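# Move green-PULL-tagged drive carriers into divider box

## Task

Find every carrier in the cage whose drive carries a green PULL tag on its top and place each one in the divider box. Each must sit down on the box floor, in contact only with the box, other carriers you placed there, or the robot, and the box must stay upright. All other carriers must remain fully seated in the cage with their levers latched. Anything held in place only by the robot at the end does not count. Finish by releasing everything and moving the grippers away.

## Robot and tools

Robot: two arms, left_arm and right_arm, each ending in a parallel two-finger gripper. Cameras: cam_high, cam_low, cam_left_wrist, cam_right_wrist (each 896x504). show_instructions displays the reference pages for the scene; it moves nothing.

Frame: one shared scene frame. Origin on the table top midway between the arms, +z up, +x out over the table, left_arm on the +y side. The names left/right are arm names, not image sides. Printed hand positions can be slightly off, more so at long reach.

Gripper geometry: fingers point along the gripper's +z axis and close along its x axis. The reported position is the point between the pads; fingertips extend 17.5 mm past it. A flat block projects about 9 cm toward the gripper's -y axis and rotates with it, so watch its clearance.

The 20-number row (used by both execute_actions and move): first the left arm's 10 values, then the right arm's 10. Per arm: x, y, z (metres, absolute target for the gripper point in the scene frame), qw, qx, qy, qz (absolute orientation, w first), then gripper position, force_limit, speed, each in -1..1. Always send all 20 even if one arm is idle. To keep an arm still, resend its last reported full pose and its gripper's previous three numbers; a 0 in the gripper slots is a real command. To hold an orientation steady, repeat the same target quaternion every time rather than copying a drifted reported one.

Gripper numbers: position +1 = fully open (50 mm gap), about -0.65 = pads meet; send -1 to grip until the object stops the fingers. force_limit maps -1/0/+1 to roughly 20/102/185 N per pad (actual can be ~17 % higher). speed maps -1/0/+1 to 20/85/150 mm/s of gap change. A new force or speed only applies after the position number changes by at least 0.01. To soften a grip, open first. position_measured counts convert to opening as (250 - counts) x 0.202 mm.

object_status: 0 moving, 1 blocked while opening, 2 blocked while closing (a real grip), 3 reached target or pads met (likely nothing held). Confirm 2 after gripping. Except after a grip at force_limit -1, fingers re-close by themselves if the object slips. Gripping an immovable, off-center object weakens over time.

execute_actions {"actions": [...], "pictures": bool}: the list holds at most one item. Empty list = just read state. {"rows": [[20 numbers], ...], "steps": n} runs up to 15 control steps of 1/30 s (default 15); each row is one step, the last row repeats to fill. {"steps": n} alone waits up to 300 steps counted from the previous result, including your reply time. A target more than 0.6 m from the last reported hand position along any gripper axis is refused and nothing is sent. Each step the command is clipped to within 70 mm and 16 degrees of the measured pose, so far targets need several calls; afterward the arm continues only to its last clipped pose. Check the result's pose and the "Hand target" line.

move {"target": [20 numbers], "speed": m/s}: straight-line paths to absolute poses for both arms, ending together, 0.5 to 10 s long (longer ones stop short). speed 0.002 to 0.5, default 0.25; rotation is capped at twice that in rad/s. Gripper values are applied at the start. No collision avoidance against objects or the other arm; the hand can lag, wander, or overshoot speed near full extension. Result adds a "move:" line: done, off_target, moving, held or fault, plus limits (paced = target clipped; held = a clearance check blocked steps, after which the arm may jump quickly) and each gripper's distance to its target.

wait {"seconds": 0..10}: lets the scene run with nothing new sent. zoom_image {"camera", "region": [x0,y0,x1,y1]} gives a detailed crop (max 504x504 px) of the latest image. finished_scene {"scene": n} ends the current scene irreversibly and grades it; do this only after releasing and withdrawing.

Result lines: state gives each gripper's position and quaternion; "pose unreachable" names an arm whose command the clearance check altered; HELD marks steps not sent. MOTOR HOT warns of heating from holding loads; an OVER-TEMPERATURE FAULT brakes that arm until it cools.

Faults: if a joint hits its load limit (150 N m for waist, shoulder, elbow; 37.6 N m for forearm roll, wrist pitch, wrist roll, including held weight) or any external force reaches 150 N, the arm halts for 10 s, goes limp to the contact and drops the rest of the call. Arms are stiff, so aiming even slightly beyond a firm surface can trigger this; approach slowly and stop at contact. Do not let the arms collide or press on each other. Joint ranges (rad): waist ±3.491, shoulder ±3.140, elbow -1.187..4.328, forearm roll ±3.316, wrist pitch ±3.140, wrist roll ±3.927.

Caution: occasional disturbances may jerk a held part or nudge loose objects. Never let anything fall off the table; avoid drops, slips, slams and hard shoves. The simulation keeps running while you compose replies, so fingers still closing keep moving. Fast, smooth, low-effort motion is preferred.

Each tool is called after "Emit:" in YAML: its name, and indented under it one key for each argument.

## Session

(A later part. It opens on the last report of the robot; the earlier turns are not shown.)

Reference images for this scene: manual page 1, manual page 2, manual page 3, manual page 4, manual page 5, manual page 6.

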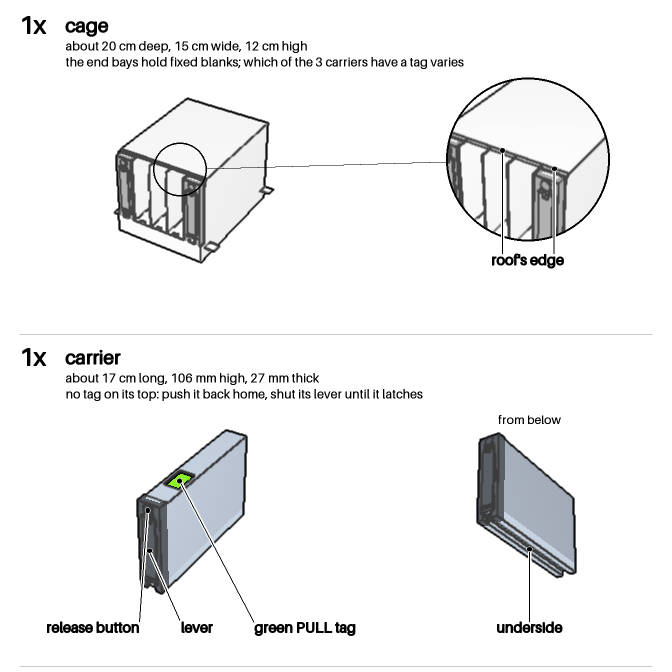

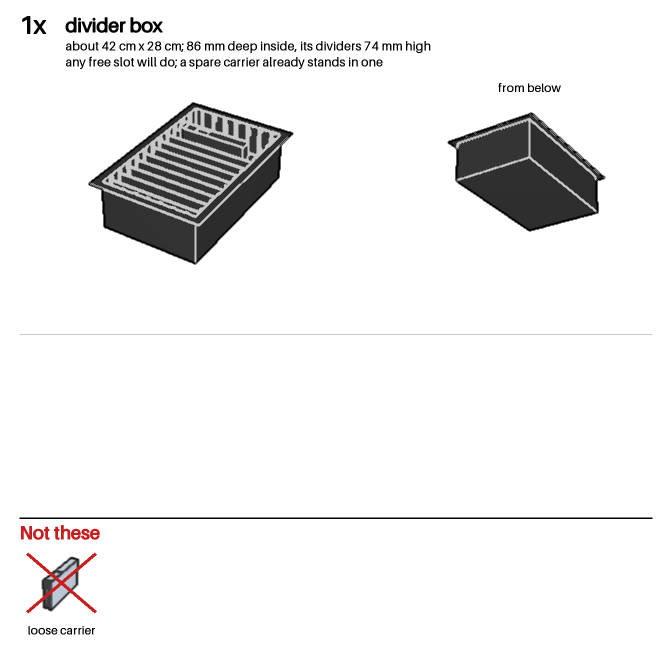

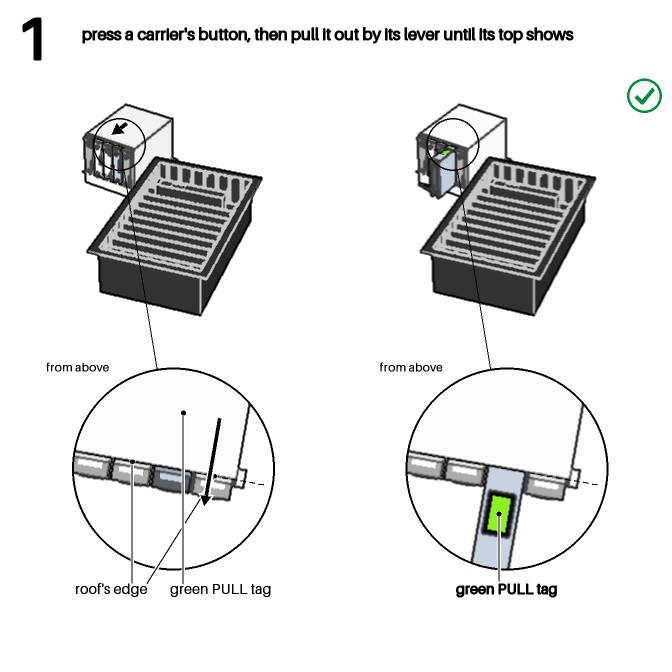

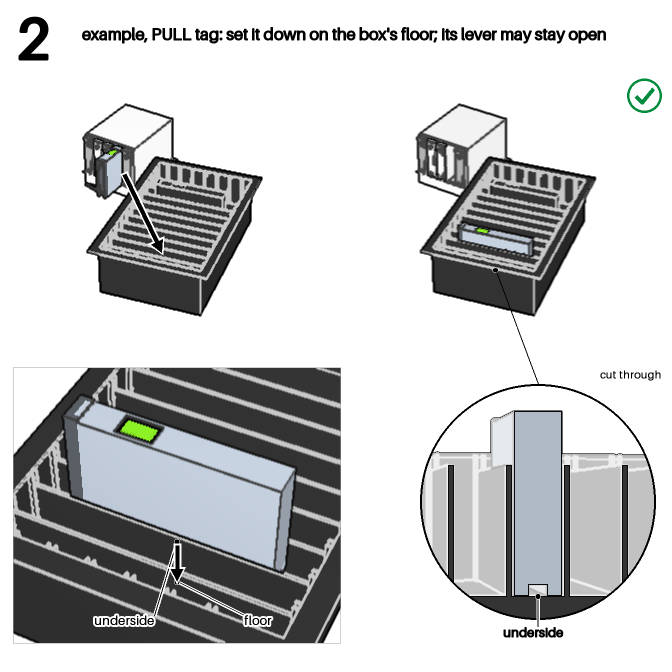

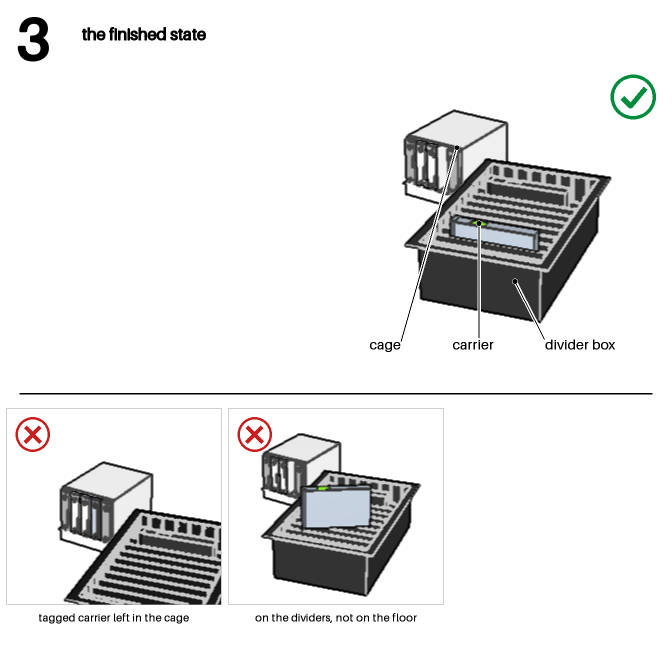

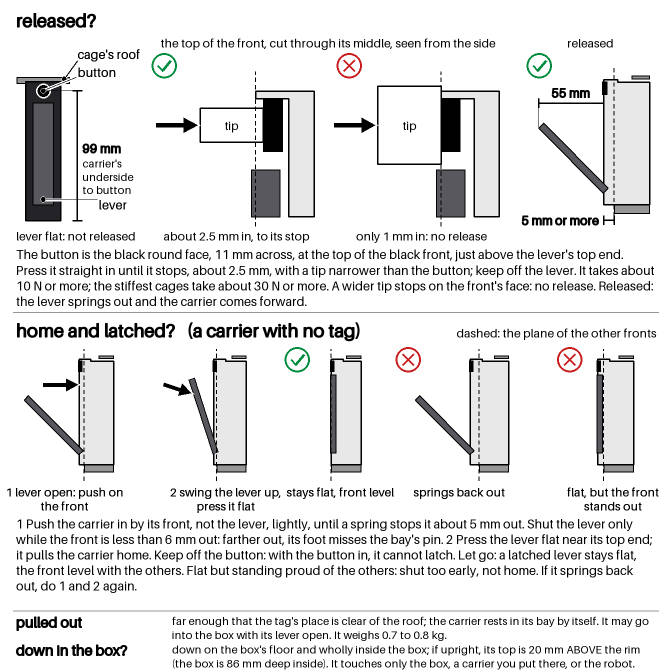

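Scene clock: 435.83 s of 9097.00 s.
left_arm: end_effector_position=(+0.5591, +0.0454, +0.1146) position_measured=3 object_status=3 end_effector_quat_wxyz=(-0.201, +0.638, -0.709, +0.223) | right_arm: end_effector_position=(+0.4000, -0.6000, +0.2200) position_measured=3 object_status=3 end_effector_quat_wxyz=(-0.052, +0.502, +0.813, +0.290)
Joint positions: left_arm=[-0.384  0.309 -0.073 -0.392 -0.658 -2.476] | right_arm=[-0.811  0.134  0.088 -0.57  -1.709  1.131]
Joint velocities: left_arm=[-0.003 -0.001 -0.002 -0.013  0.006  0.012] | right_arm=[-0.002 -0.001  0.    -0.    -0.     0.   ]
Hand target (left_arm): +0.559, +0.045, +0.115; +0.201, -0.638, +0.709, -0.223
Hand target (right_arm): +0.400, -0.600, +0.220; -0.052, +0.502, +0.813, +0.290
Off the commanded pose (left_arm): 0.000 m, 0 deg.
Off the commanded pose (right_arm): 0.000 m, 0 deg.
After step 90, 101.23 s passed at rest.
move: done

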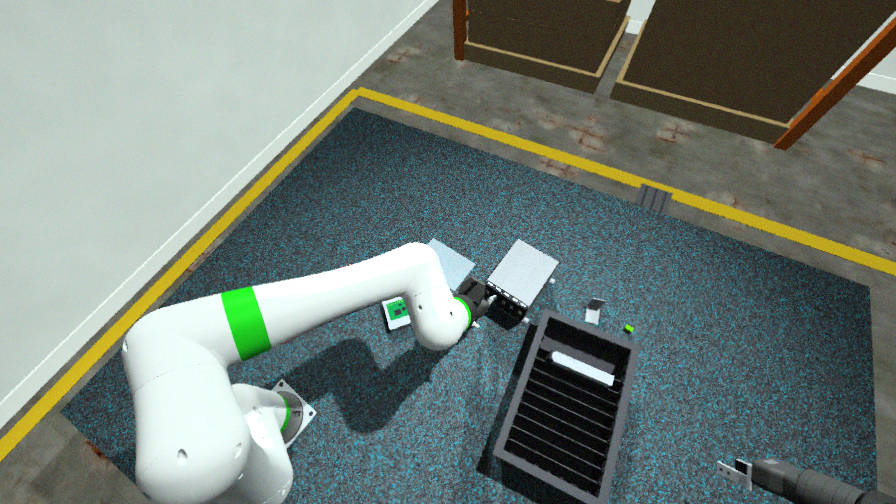

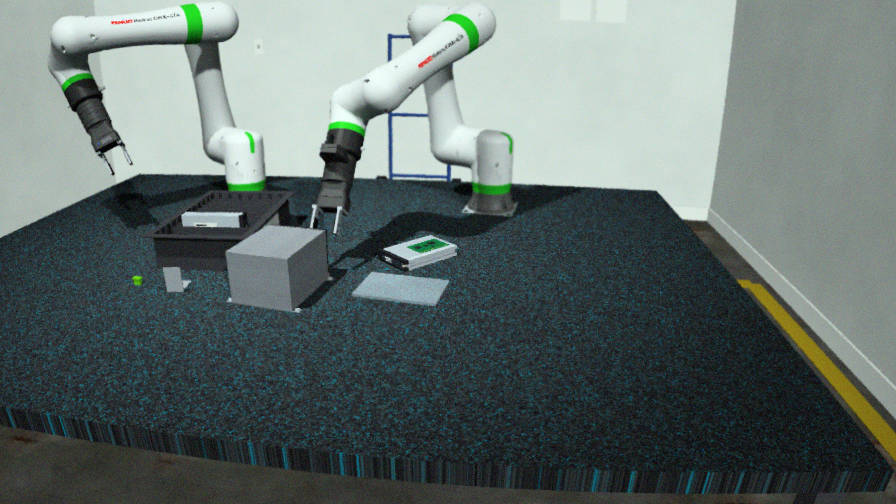

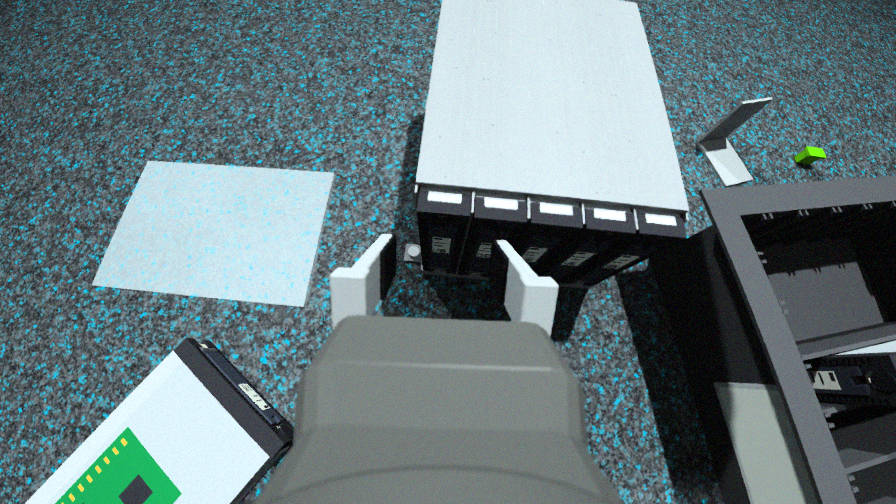

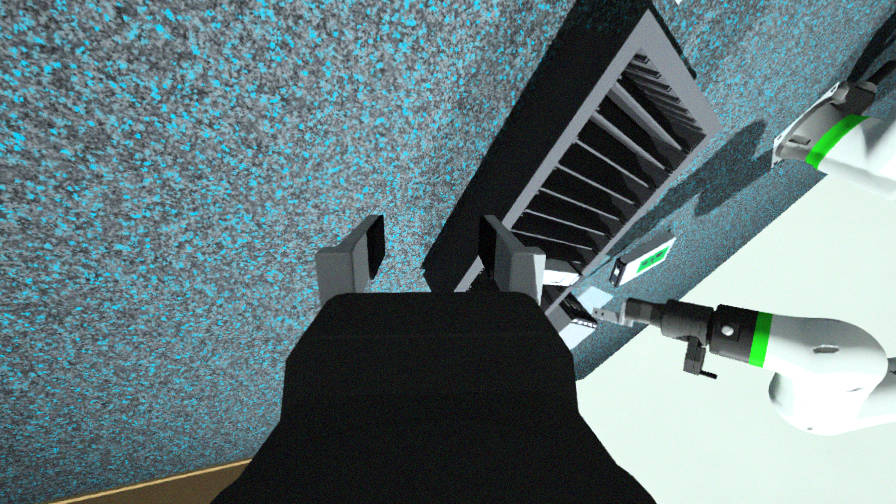

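Emit:
move:
  target: [0.5645,0.0445,0.1164,-0.2010,0.6376,-0.7093,0.2236,1.0,0.0,1.0,0.40,-0.60,0.22,-0.052,0.502,0.813,0.290,1.0,0,0.5]
  speed: 0.015

Emit:
zoom_image:
  camera: "cam_left_wrist"
  region: [450,190,570,265]

Scene clock: 454.20 s of 9097.00 s.
left_arm: end_effector_position=(+0.5644, +0.0445, +0.1163) position_measured=3 object_status=3 end_effector_quat_wxyz=(-0.201, +0.638, -0.709, +0.224) | right_arm: end_effector_position=(+0.4000, -0.6000, +0.2200) position_measured=3 object_status=3 end_effector_quat_wxyz=(-0.052, +0.502, +0.813, +0.290)
Joint positions: left_arm=[-0.379  0.317 -0.06  -0.385 -0.66  -2.487] | right_arm=[-0.811  0.134  0.088 -0.57  -1.709  1.131]
Joint velocities: left_arm=[ 0.003  0.001  0.003  0.001  0.001 -0.002] | right_arm=[ 0.001  0.     0.     0.    -0.     0.   ]
Hand target (left_arm): +0.564, +0.044, +0.116; +0.201, -0.638, +0.709, -0.224
Hand target (right_arm): +0.400, -0.600, +0.220; -0.052, +0.502, +0.813, +0.290
Off the commanded pose (left_arm): 0.000 m, 0 deg.
Off the commanded pose (right_arm): 0.000 m, 0 deg.
After step 90, 14.67 s passed at rest.
move: done

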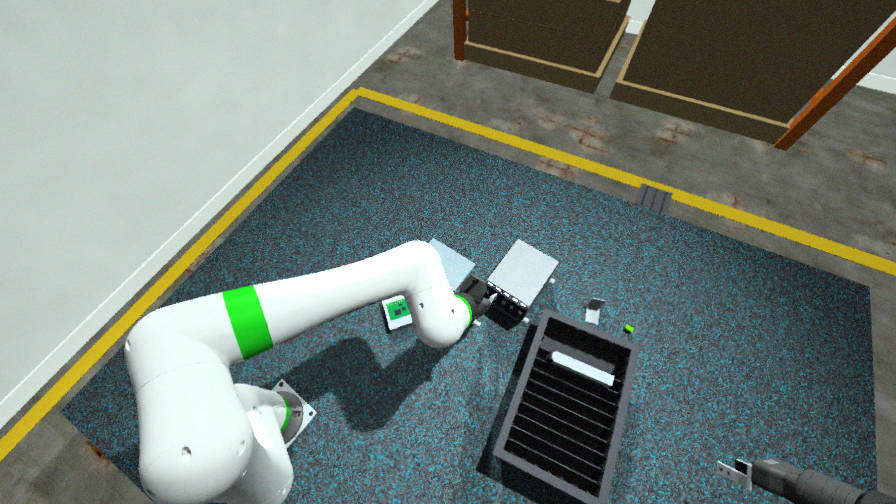

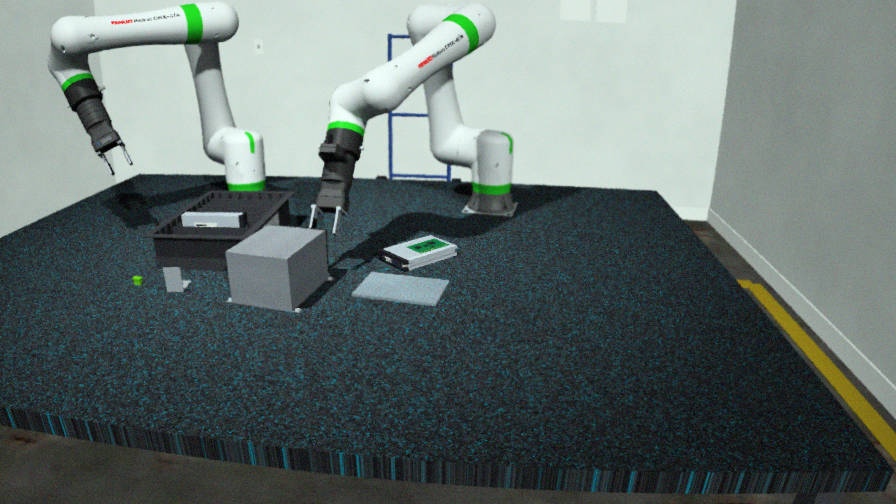

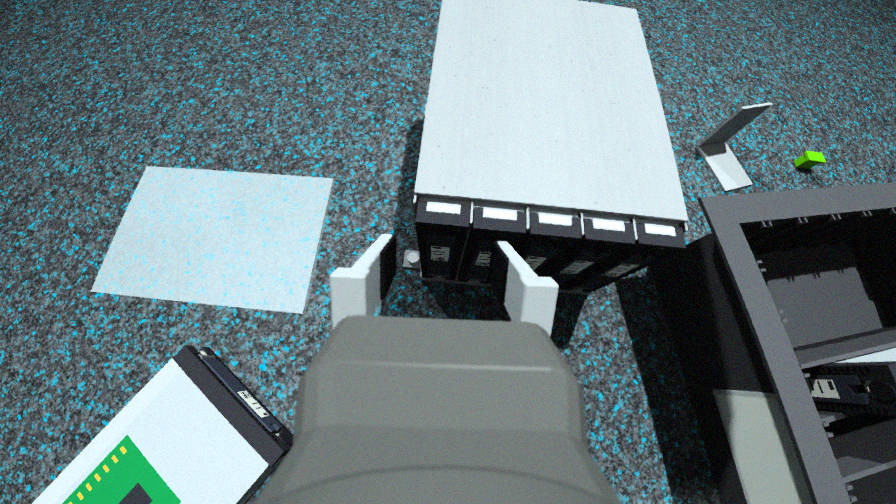

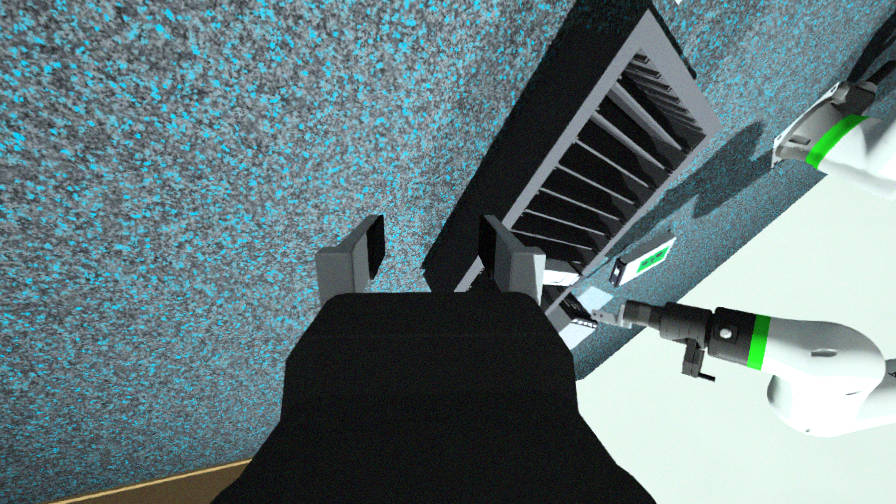

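Region (450, 190, 570, 265) of cam_left_wrist's 896x504 image, scaled by 4.200, with more detail than that image has; it fills the top 315 rows of this view, and the rest is white.

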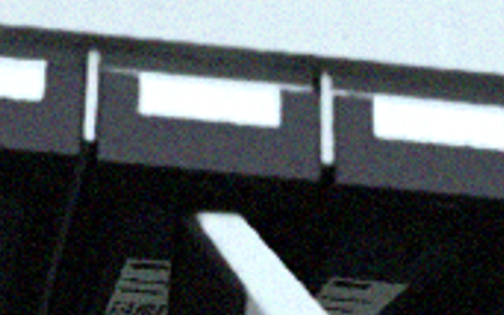

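Emit:
move:
  target: [0.5661,0.0453,0.1164,-0.2010,0.6376,-0.7093,0.2236,1.0,0.0,1.0,0.40,-0.60,0.22,-0.052,0.502,0.813,0.290,1.0,0,0.5]
  speed: 0.004

Emit:
zoom_image:
  camera: "cam_left_wrist"
  region: [450,190,570,265]

Scene clock: 465.97 s of 9097.00 s.
left_arm: end_effector_position=(+0.5661, +0.0453, +0.1164) position_measured=3 object_status=3 end_effector_quat_wxyz=(-0.201, +0.638, -0.709, +0.224) | right_arm: end_effector_position=(+0.4000, -0.6000, +0.2200) position_measured=3 object_status=3 end_effector_quat_wxyz=(-0.052, +0.502, +0.813, +0.290)
Joint positions: left_arm=[-0.376  0.318 -0.059 -0.383 -0.659 -2.491] | right_arm=[-0.811  0.134  0.088 -0.57  -1.709  1.131]
Joint velocities: left_arm=[-0.001  0.     0.     0.     0.001 -0.002] | right_arm=[ 0.001  0.    -0.     0.    -0.     0.001]
Hand target (left_arm): +0.566, +0.045, +0.116; +0.201, -0.638, +0.709, -0.224
Hand target (right_arm): +0.400, -0.600, +0.220; -0.052, +0.502, +0.813, +0.290
Off the commanded pose (left_arm): 0.000 m, 0 deg.
Off the commanded pose (right_arm): 0.000 m, 0 deg.
After step 90, 8.07 s passed at rest.
move: done

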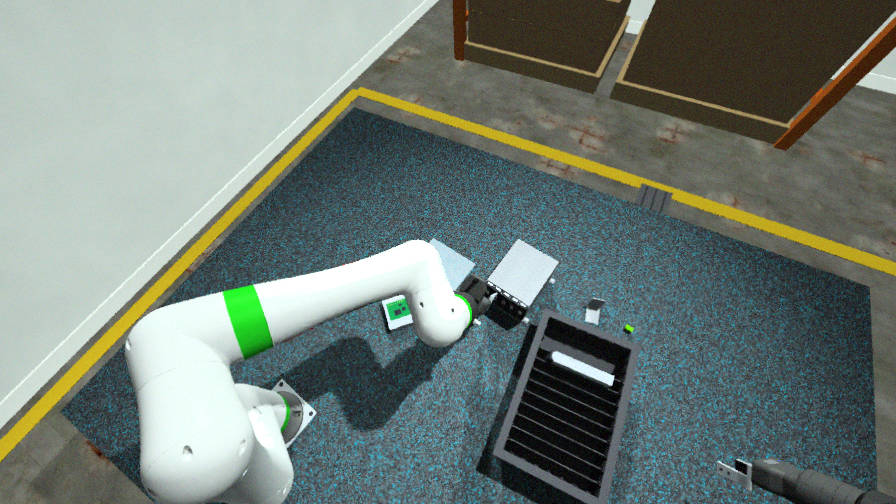

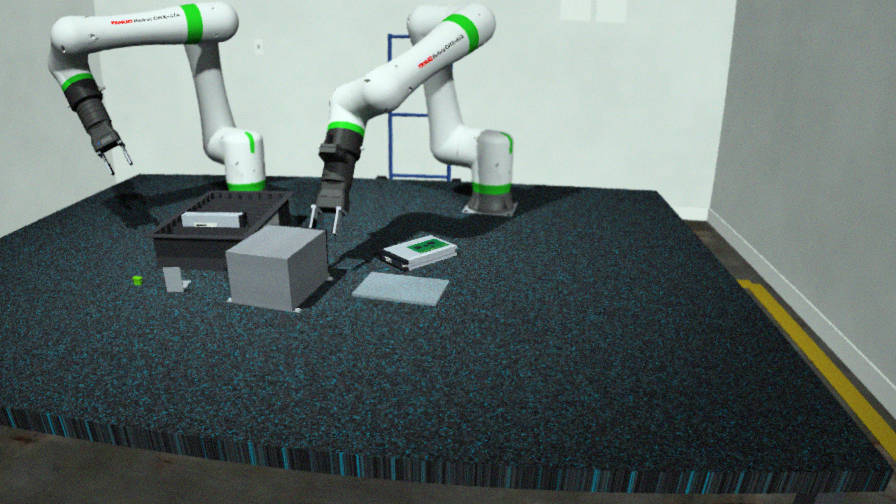

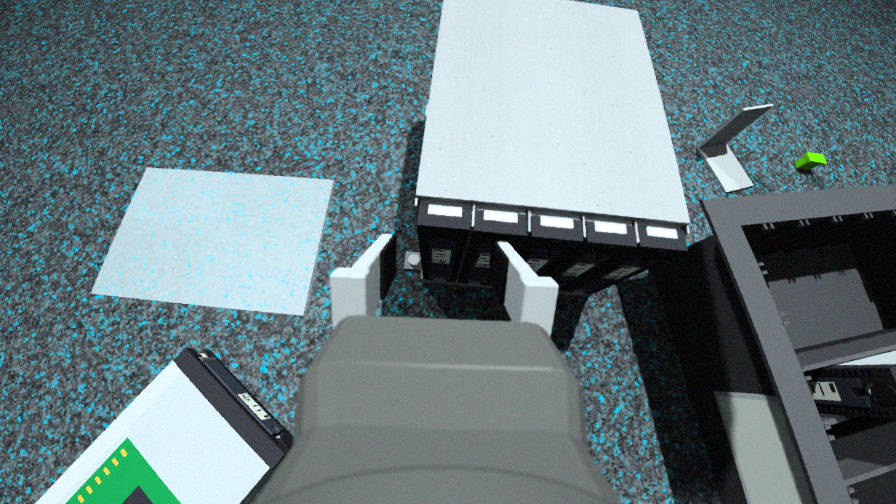

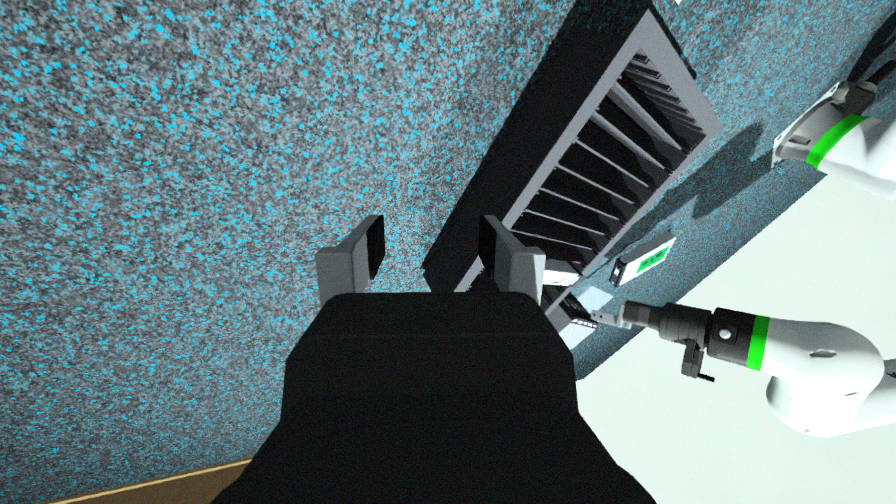

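Region (450, 190, 570, 265) of cam_left_wrist's 896x504 image, scaled by 4.200, with more detail than that image has; it fills the top 315 rows of this view, and the rest is white.

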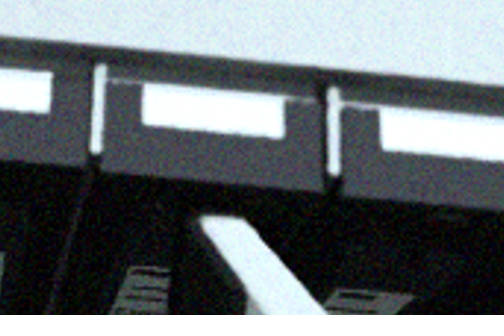

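Emit:
move:
  target: [0.5671,0.0451,0.1164,-0.2010,0.6376,-0.7093,0.2236,1.0,0.0,1.0,0.40,-0.60,0.22,-0.052,0.502,0.813,0.290,1.0,0,0.5]
  speed: 0.003

Emit:
zoom_image:
  camera: "cam_left_wrist"
  region: [450,190,570,265]

Scene clock: 473.17 s of 9097.00 s.
left_arm: end_effector_position=(+0.5671, +0.0451, +0.1164) position_measured=3 object_status=3 end_effector_quat_wxyz=(-0.201, +0.638, -0.709, +0.224) | right_arm: end_effector_position=(+0.4000, -0.6000, +0.2200) position_measured=3 object_status=3 end_effector_quat_wxyz=(-0.052, +0.502, +0.813, +0.290)
Joint positions: left_arm=[-0.375  0.32  -0.057 -0.382 -0.659 -2.492] | right_arm=[-0.811  0.134  0.088 -0.57  -1.709  1.131]
Joint velocities: left_arm=[-0.001  0.001  0.    -0.001  0.001 -0.   ] | right_arm=[-0. -0. -0. -0. -0. -0.]
Hand target (left_arm): +0.567, +0.045, +0.116; +0.201, -0.638, +0.709, -0.224
Hand target (right_arm): +0.400, -0.600, +0.220; -0.052, +0.502, +0.813, +0.290
Off the commanded pose (left_arm): 0.000 m, 0 deg.
Off the commanded pose (right_arm): 0.000 m, 0 deg.
After step 90, 3.50 s passed at rest.
move: done

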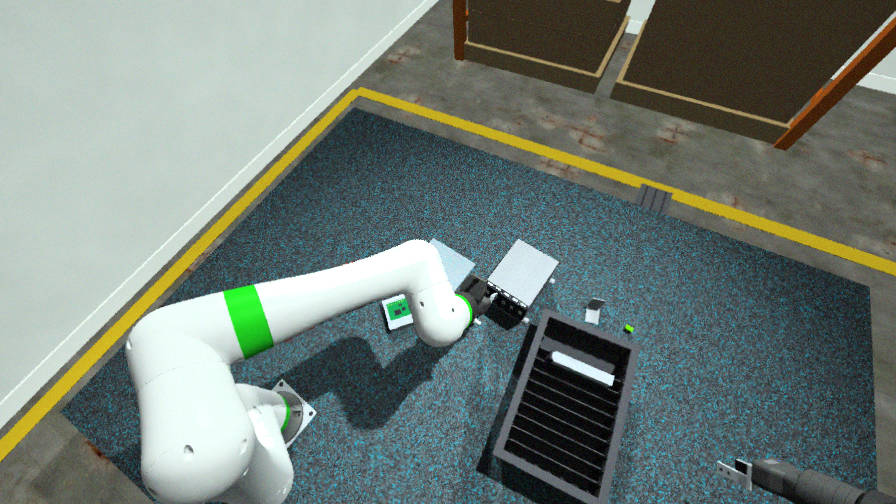

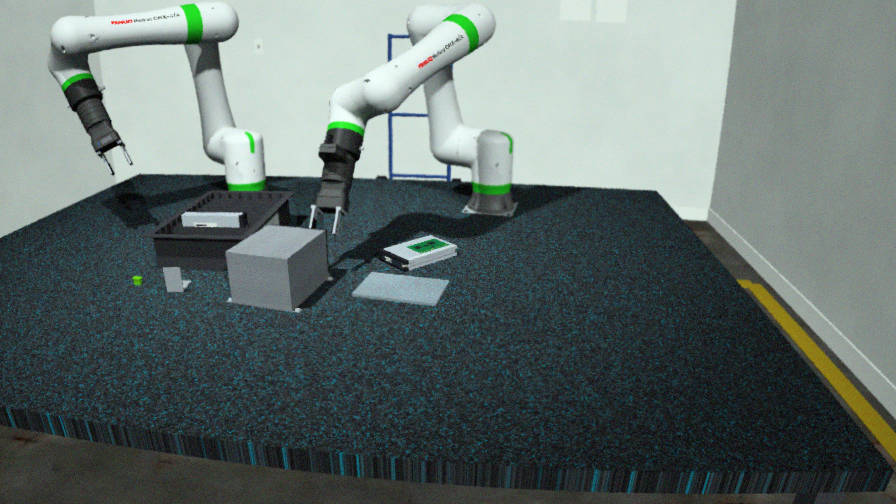

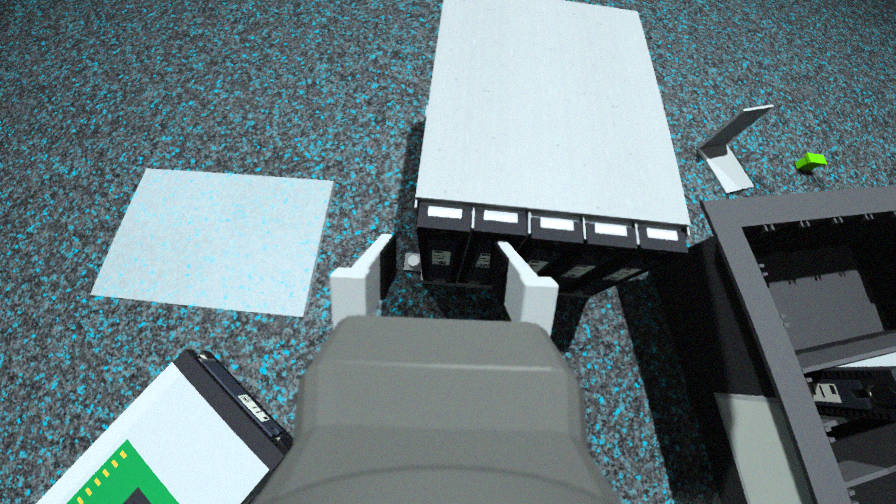

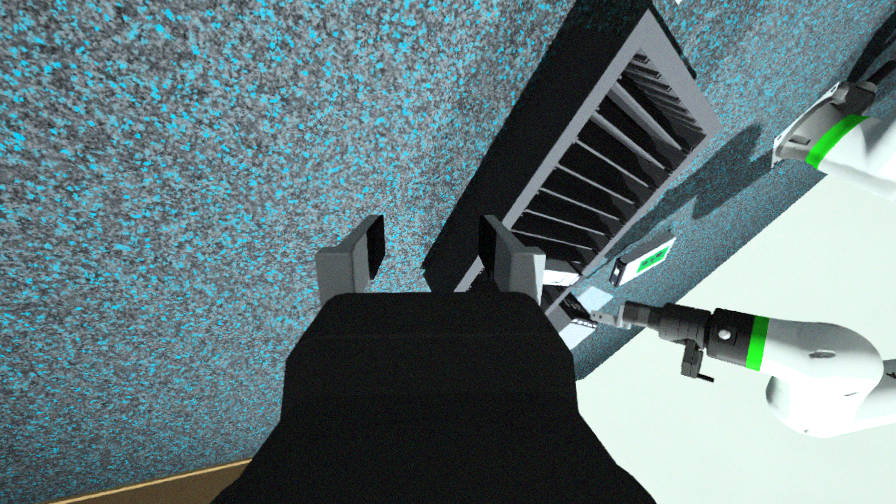

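Region (450, 190, 570, 265) of cam_left_wrist's 896x504 image, scaled by 4.200, with more detail than that image has; it fills the top 315 rows of this view, and the rest is white.

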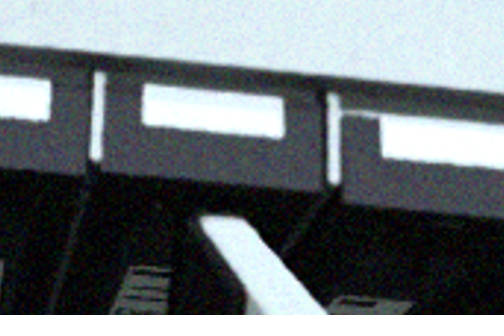

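Emit:
move:
  target: [0.5678,0.0450,0.1164,-0.2010,0.6376,-0.7093,0.2236,1.0,0.0,1.0,0.40,-0.60,0.22,-0.052,0.502,0.813,0.290,1.0,0,0.5]
  speed: 0.003

Emit:
zoom_image:
  camera: "cam_left_wrist"
  region: [450,190,570,265]

Scene clock: 479.47 s of 9097.00 s.
left_arm: end_effector_position=(+0.5678, +0.0450, +0.1164) position_measured=3 object_status=3 end_effector_quat_wxyz=(-0.201, +0.638, -0.709, +0.224) | right_arm: end_effector_position=(+0.4000, -0.6000, +0.2200) position_measured=3 object_status=3 end_effector_quat_wxyz=(-0.052, +0.502, +0.813, +0.290)
Joint positions: left_arm=[-0.374  0.322 -0.055 -0.382 -0.659 -2.493] | right_arm=[-0.811  0.134  0.088 -0.57  -1.709  1.131]
Joint velocities: left_arm=[ 0.001  0.     0.001  0.001 -0.    -0.001] | right_arm=[-0.    -0.     0.     0.    -0.    -0.001]
Hand target (left_arm): +0.568, +0.045, +0.116; +0.201, -0.638, +0.709, -0.224
Hand target (right_arm): +0.400, -0.600, +0.220; -0.052, +0.502, +0.813, +0.290
Off the commanded pose (left_arm): 0.000 m, 0 deg.
Off the commanded pose (right_arm): 0.000 m, 0 deg.
After step 90, 2.60 s passed at rest.
move: done

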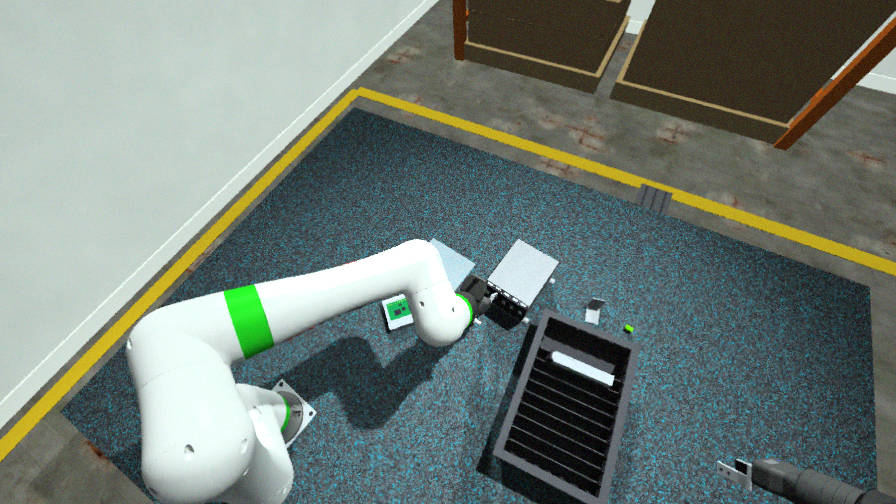

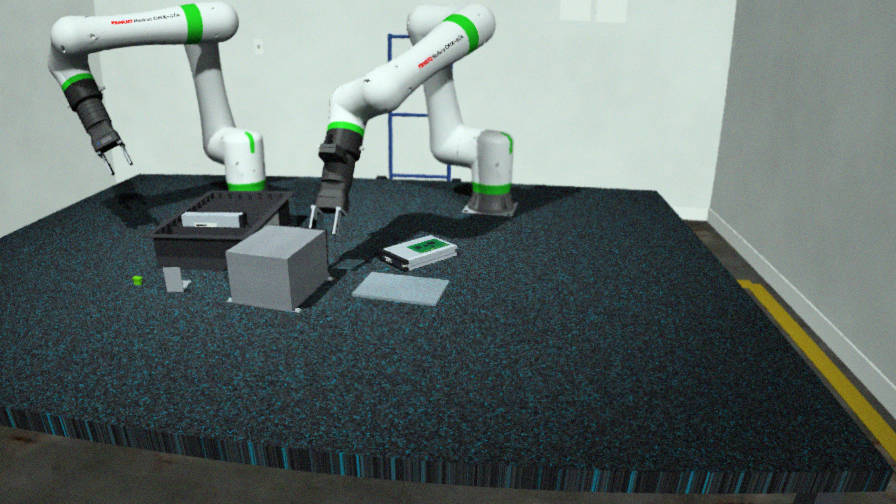

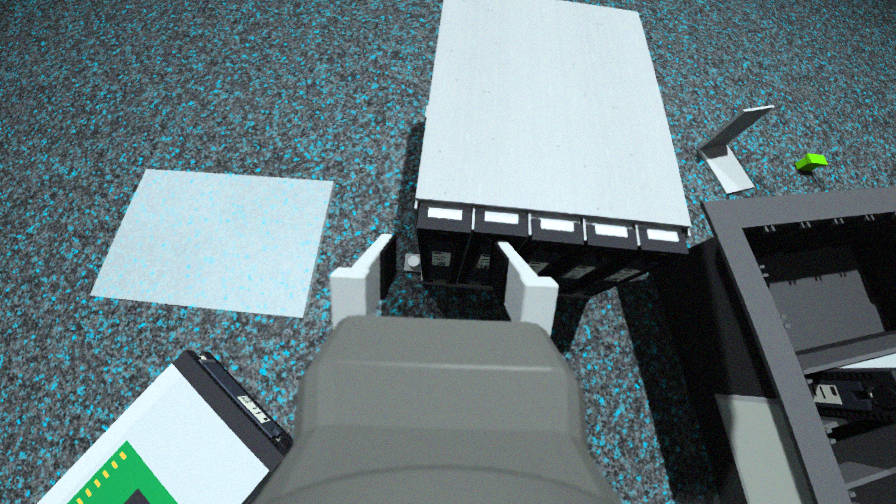

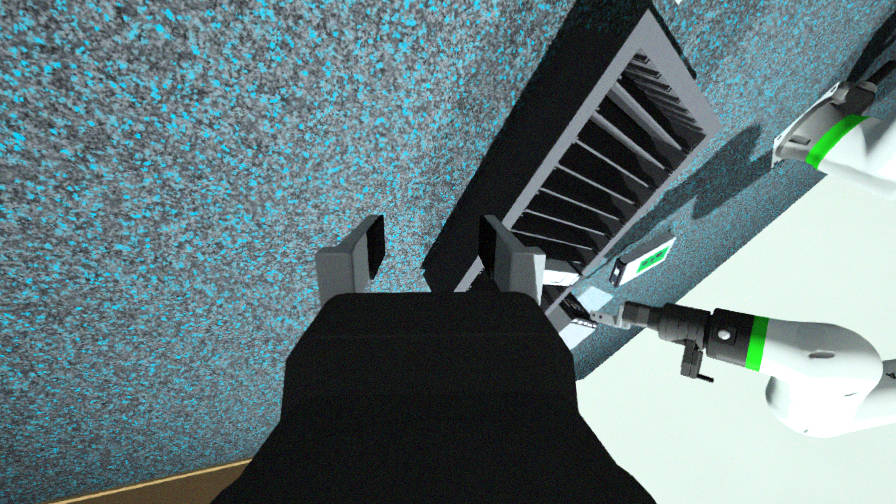

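Region (450, 190, 570, 265) of cam_left_wrist's 896x504 image, scaled by 4.200, with more detail than that image has; it fills the top 315 rows of this view, and the rest is white.

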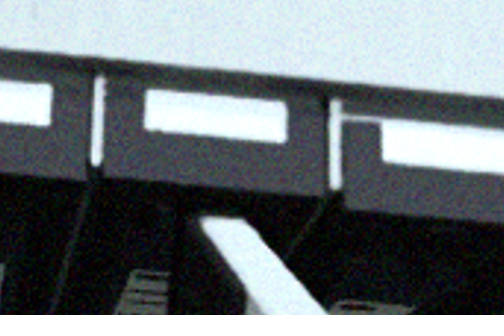

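Emit:
move:
  target: [0.5687,0.0449,0.1164,-0.2010,0.6376,-0.7093,0.2236,1.0,0.0,1.0,0.40,-0.60,0.22,-0.052,0.502,0.813,0.290,1.0,0,0.5]
  speed: 0.003

Emit:
zoom_image:
  camera: "cam_left_wrist"
  region: [450,190,570,265]

Scene clock: 484.80 s of 9097.00 s.
left_arm: end_effector_position=(+0.5687, +0.0449, +0.1164) position_measured=3 object_status=3 end_effector_quat_wxyz=(-0.201, +0.638, -0.709, +0.224) | right_arm: end_effector_position=(+0.4000, -0.6000, +0.2200) position_measured=3 object_status=3 end_effector_quat_wxyz=(-0.052, +0.502, +0.813, +0.290)
Joint positions: left_arm=[-0.374  0.323 -0.053 -0.381 -0.659 -2.495] | right_arm=[-0.811  0.134  0.088 -0.57  -1.709  1.131]
Joint velocities: left_arm=[ 0.001  0.002 -0.    -0.    -0.001 -0.001] | right_arm=[-0.001  0.    -0.     0.     0.     0.   ]
Hand target (left_arm): +0.569, +0.045, +0.116; +0.201, -0.638, +0.709, -0.224
Hand target (right_arm): +0.400, -0.600, +0.220; -0.052, +0.502, +0.813, +0.290
Off the commanded pose (left_arm): 0.000 m, 0 deg.
Off the commanded pose (right_arm): 0.000 m, 0 deg.
After step 90, 1.63 s passed at rest.
move: done

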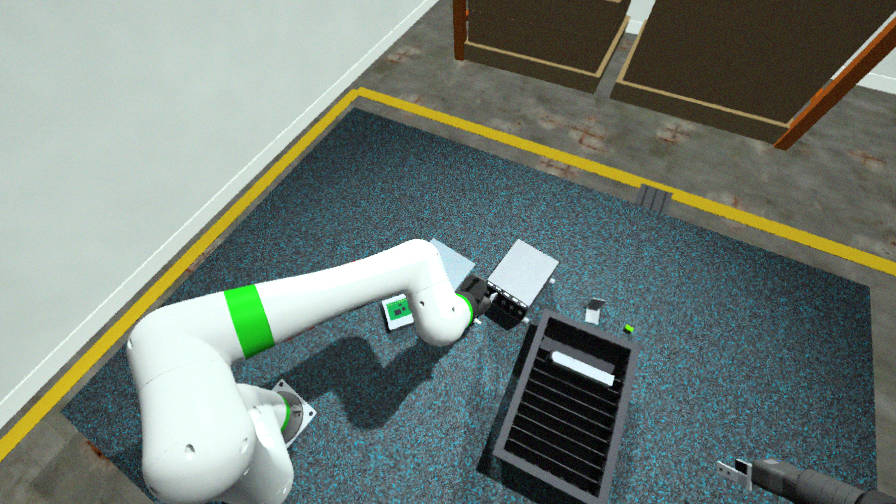

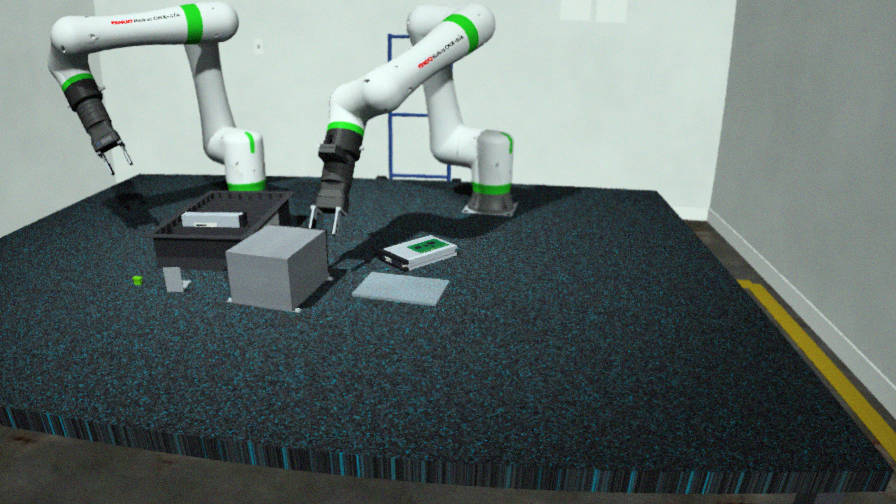

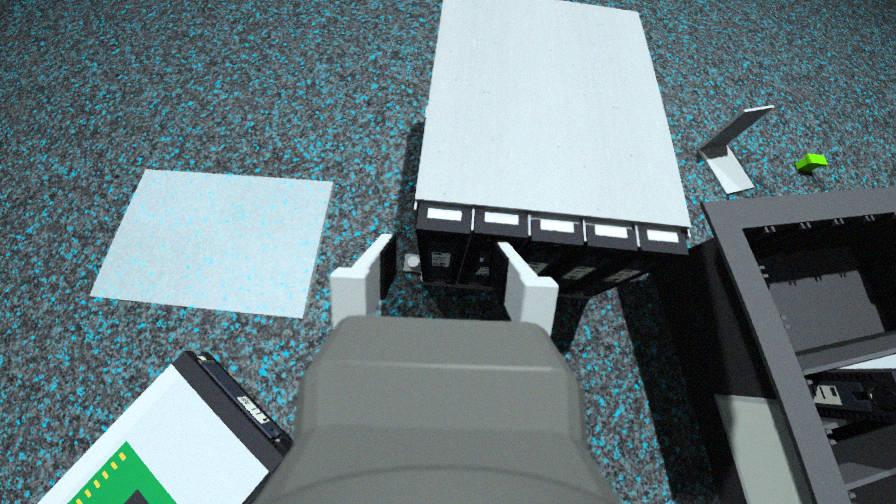

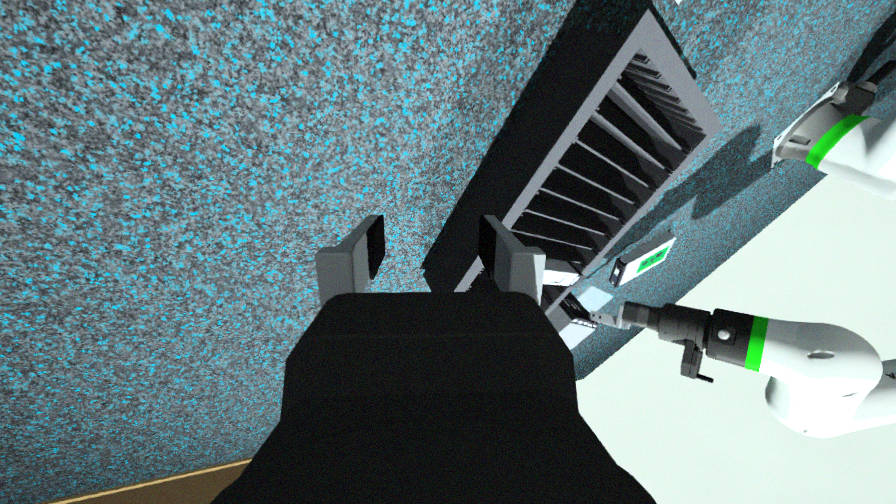

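Region (450, 190, 570, 265) of cam_left_wrist's 896x504 image, scaled by 4.200, with more detail than that image has; it fills the top 315 rows of this view, and the rest is white.

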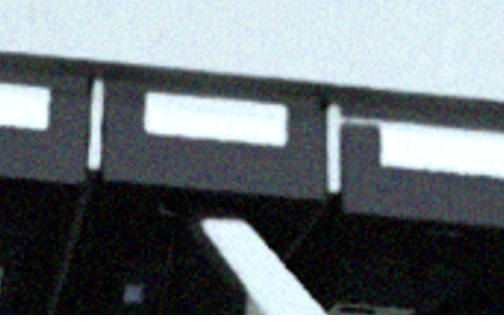

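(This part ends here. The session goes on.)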